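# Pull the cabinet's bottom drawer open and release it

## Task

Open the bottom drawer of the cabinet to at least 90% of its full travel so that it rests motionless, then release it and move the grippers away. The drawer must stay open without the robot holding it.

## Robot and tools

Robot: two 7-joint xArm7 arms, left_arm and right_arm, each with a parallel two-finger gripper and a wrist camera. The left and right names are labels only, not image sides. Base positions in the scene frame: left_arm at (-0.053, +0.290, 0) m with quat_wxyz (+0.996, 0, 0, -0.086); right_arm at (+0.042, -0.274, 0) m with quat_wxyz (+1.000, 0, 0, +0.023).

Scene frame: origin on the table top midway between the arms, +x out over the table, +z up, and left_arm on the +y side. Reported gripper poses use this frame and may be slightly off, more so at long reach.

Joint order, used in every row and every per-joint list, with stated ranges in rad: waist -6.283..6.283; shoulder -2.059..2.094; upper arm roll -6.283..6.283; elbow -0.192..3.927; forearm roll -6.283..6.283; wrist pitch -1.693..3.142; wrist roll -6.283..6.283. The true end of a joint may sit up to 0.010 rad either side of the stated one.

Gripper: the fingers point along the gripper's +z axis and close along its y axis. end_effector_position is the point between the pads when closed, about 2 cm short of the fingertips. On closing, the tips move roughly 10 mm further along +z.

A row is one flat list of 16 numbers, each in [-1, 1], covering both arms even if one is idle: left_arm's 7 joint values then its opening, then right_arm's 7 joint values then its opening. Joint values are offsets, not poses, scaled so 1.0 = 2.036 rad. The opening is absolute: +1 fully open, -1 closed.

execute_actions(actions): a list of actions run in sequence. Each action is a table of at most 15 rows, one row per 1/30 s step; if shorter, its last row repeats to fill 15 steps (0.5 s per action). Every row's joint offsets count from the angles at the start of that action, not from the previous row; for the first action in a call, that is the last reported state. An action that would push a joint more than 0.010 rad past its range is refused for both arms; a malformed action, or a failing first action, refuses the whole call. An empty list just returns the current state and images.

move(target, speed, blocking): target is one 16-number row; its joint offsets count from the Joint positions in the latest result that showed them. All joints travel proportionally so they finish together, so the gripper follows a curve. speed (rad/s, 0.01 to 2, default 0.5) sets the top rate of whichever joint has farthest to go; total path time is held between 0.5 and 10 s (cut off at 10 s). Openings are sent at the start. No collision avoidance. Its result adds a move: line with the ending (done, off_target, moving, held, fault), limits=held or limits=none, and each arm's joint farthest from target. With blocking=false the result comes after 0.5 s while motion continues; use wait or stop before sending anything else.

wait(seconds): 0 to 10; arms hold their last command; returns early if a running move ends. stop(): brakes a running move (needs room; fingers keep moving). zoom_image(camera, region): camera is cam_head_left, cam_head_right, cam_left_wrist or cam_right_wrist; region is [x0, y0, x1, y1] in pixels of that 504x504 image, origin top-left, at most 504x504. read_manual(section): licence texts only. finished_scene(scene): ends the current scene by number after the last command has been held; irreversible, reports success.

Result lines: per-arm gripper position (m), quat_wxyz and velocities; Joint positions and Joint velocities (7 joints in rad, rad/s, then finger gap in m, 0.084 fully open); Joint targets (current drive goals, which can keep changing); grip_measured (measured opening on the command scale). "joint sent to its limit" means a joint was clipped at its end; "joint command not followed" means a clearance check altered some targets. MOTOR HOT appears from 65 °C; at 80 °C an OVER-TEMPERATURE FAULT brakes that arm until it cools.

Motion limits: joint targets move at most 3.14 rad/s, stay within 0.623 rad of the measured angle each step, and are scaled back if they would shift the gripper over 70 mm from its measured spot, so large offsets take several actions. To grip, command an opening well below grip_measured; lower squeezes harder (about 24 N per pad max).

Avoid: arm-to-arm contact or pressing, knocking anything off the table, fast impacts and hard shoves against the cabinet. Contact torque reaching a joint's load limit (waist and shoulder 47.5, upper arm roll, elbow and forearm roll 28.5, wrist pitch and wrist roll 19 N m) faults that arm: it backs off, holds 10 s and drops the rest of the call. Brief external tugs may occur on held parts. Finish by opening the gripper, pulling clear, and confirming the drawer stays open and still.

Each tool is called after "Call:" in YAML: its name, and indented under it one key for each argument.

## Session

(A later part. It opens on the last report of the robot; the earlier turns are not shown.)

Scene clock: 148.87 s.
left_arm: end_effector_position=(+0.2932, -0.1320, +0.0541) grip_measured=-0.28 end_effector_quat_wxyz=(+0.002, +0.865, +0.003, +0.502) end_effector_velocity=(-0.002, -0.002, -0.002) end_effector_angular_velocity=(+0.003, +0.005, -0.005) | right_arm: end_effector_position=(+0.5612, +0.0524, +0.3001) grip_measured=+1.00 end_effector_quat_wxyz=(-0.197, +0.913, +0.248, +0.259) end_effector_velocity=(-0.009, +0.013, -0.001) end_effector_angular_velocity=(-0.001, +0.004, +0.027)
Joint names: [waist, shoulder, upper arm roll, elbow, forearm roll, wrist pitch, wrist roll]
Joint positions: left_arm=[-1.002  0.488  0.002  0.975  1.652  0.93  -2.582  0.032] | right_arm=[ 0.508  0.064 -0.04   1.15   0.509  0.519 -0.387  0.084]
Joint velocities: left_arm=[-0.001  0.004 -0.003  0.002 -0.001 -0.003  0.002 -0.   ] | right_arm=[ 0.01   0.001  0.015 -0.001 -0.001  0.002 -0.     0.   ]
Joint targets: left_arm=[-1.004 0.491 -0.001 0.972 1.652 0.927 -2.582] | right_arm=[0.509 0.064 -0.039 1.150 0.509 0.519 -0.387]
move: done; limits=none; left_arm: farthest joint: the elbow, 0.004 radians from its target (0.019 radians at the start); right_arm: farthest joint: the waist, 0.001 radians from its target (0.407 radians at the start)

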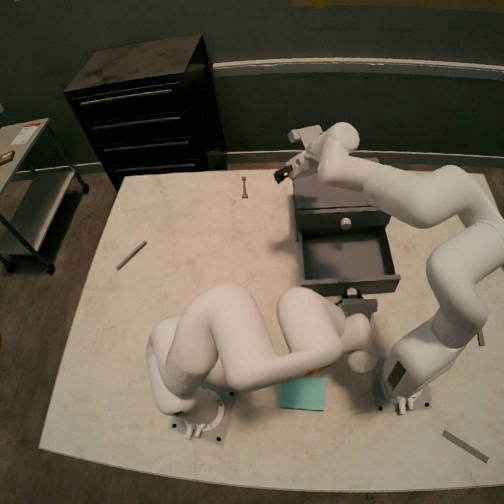

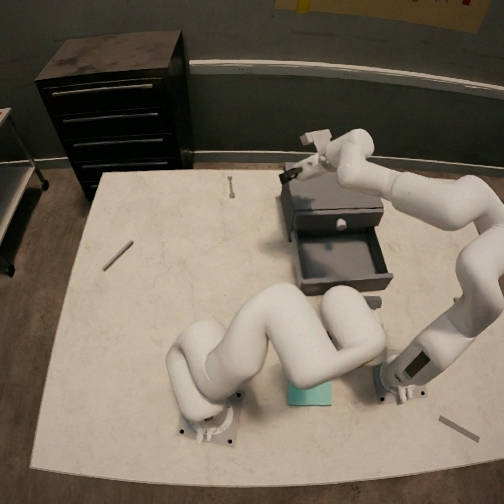

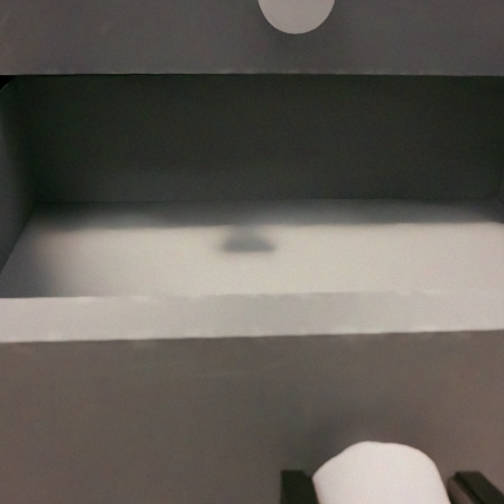

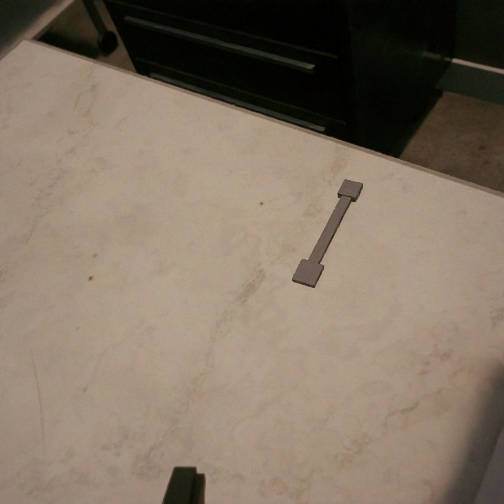

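Call:
execute_actions:
  actions:
    - [[0,0,0,0,0,0,0,1,0,0,0,0,0,0,0,1]]

Call:
move:
  target: [0,-0.25,0,-0.17,0,0,0,1,0,0,0,0,0,0,0,1]
  speed: 0.7

Scene clock: 154.13 s.
left_arm: end_effector_position=(+0.2922, -0.1321, +0.0533) grip_measured=+1.00 end_effector_quat_wxyz=(+0.002, +0.865, +0.002, +0.501) end_effector_velocity=(+0.005, -0.000, +0.005) end_effector_angular_velocity=(-0.006, -0.010, +0.006) | right_arm: end_effector_position=(+0.5611, +0.0524, +0.3001) grip_measured=+1.00 end_effector_quat_wxyz=(-0.197, +0.913, +0.248, +0.259) end_effector_velocity=(+0.000, -0.001, +0.001) end_effector_angular_velocity=(+0.001, -0.001, -0.001)
Joint names: [waist, shoulder, upper arm roll, elbow, forearm roll, wrist pitch, wrist roll]
Joint positions: left_arm=[-1.003  0.489  0.001  0.975  1.652  0.93  -2.582  0.084] | right_arm=[ 0.508  0.064 -0.04   1.15   0.509  0.519 -0.387  0.084]
Joint velocities: left_arm=[ 0.003 -0.003  0.004  0.005  0.003  0.004 -0.001 -0.   ] | right_arm=[-0.001 -0.001 -0.001  0.    -0.    -0.    -0.     0.   ]
Joint targets: left_arm=[-1.002 0.488 0.002 0.975 1.652 0.930 -2.582] | right_arm=[0.508 0.064 -0.040 1.150 0.509 0.519 -0.387]

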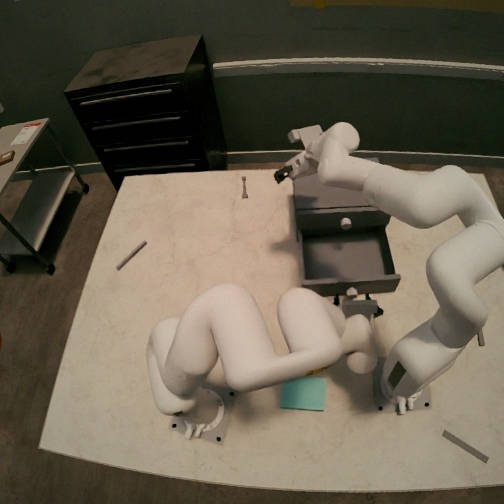

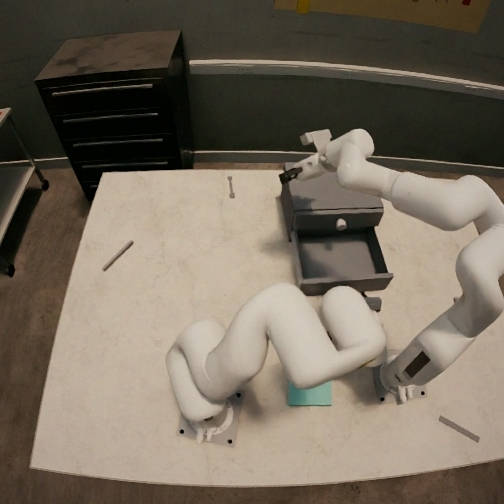

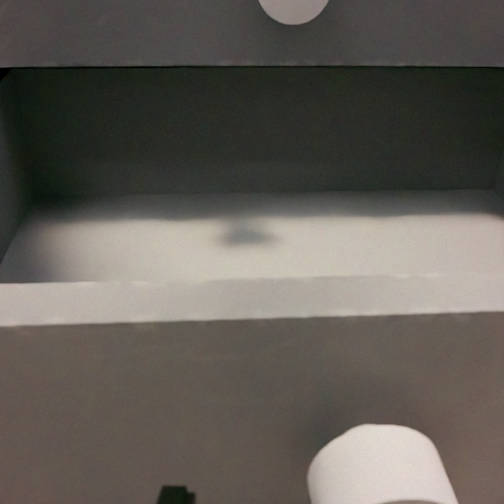

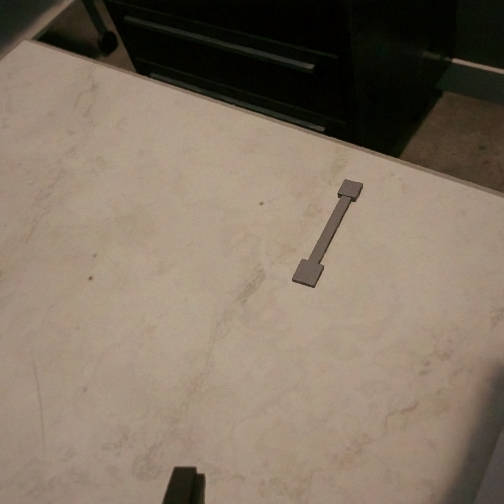

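Scene clock: 155.33 s.
left_arm: end_effector_position=(+0.2654, -0.0683, +0.1736) grip_measured=+1.00 end_effector_quat_wxyz=(+0.067, +0.847, +0.039, +0.526) end_effector_velocity=(-0.000, -0.001, +0.002) end_effector_angular_velocity=(-0.003, -0.003, -0.002) | right_arm: end_effector_position=(+0.5611, +0.0524, +0.3001) grip_measured=+1.00 end_effector_quat_wxyz=(-0.197, +0.913, +0.248, +0.259) end_effector_velocity=(+0.000, +0.000, +0.001) end_effector_angular_velocity=(+0.001, -0.002, +0.000)
Joint names: [waist, shoulder, upper arm roll, elbow, forearm roll, wrist pitch, wrist roll]
Joint positions: left_arm=[-1.003 -0.019  0.001  0.629  1.652  0.93  -2.582  0.084] | right_arm=[ 0.508  0.064 -0.04   1.15   0.509  0.519 -0.387  0.084]
Joint velocities: left_arm=[-0.    -0.004 -0.001 -0.     0.001  0.001 -0.    -0.   ] | right_arm=[ 0.001 -0.001 -0.     0.002  0.     0.     0.    -0.   ]
Joint targets: left_arm=[-1.003 -0.020 0.001 0.629 1.652 0.930 -2.582] | right_arm=[0.508 0.064 -0.040 1.150 0.509 0.519 -0.387]
move: done; limits=none; left_arm: farthest joint: the shoulder, 0.001 radians from its target (0.509 radians at the start); right_arm: farthest joint: the waist, 0.000 radians from its target (0.000 radians at the start)

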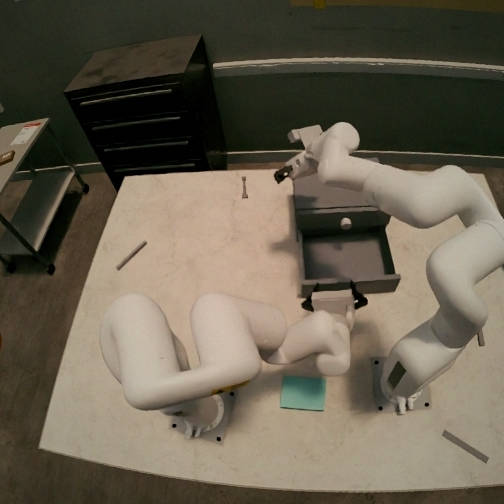

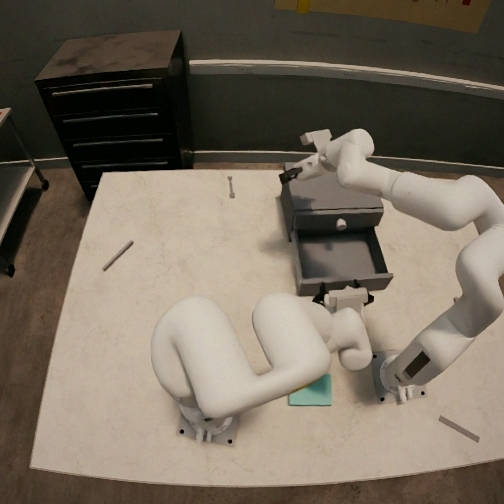

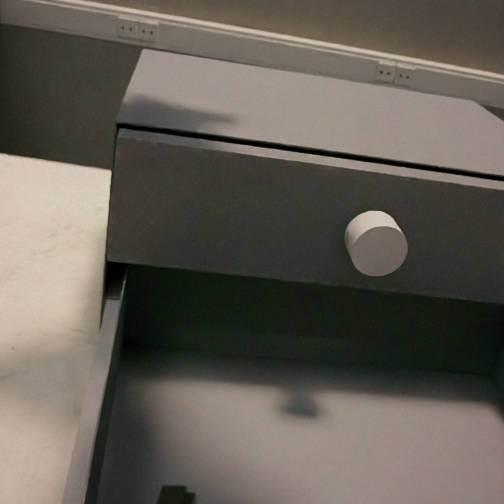

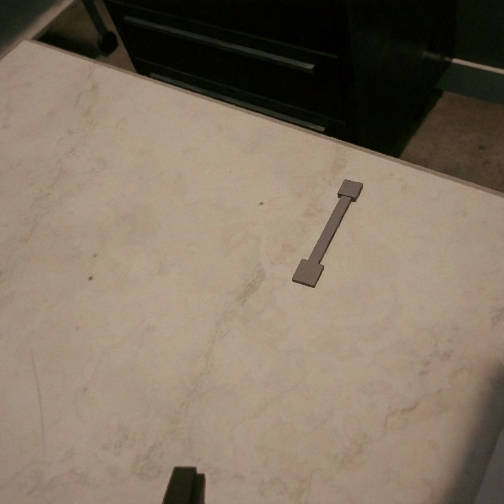

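Call:
move:
  target: [0,-0.2,0,-0.1,0,0,0,1,-0.38,0,0,0,0,0,0,1]
  speed: 1.2

Call:
finished_scene:
  scene: 1

Scene clock: 159.80 s.
left_arm: end_effector_position=(+0.2460, -0.0219, +0.2582) grip_measured=+1.00 end_effector_quat_wxyz=(+0.148, +0.816, +0.086, +0.553) end_effector_velocity=(+0.000, +0.000, +0.000) end_effector_angular_velocity=(+0.003, -0.001, -0.001) | right_arm: end_effector_position=(+0.6419, -0.4029, +0.3000) grip_measured=+1.00 end_effector_quat_wxyz=(-0.085, +0.939, -0.114, +0.314) end_effector_velocity=(-0.000, -0.001, -0.000) end_effector_angular_velocity=(+0.000, +0.001, -0.001)
Joint names: [waist, shoulder, upper arm roll, elbow, forearm roll, wrist pitch, wrist roll]
Joint positions: left_arm=[-1.003 -0.426  0.001  0.425  1.652  0.93  -2.582  0.084] | right_arm=[-0.265  0.064 -0.039  1.15   0.509  0.519 -0.387  0.084]
Joint velocities: left_arm=[ 0.001 -0.001  0.    -0.     0.001 -0.     0.003 -0.   ] | right_arm=[-0.001 -0.    -0.    -0.001  0.    -0.    -0.    -0.   ]
Joint targets: left_arm=[-1.003 -0.426 0.001 0.425 1.652 0.930 -2.582] | right_arm=[-0.265 0.064 -0.040 1.150 0.509 0.519 -0.387]
move: done; limits=none; left_arm: farthest joint: the waist, 0.000 radians from its target (0.000 radians at the start); right_arm: farthest joint: the waist, 0.001 radians from its target (0.774 radians at the start)

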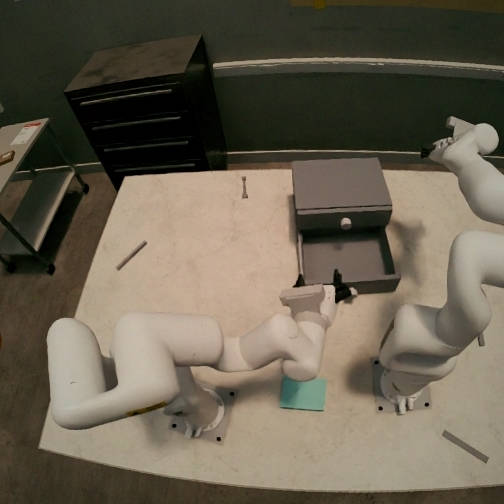

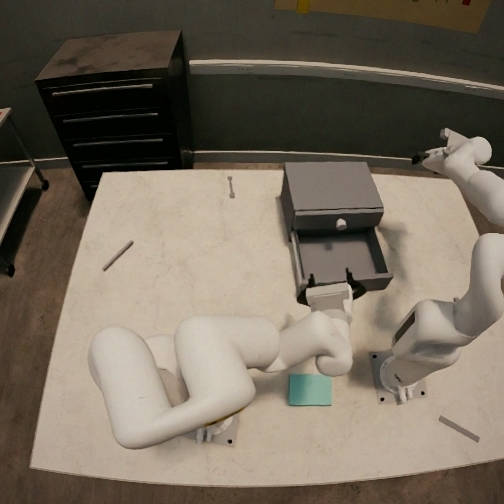

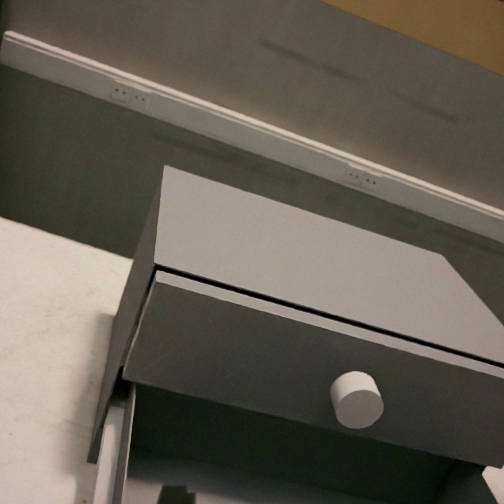

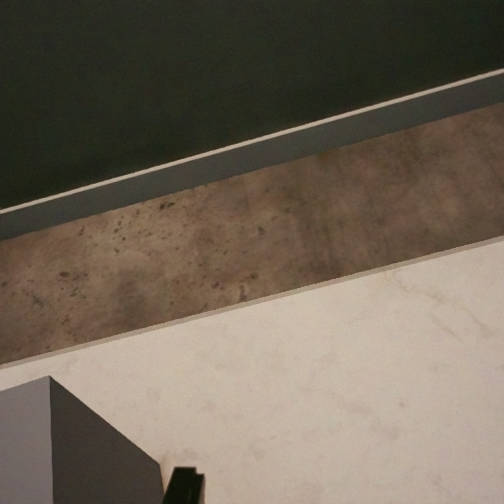

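The scene is finished: the task was done.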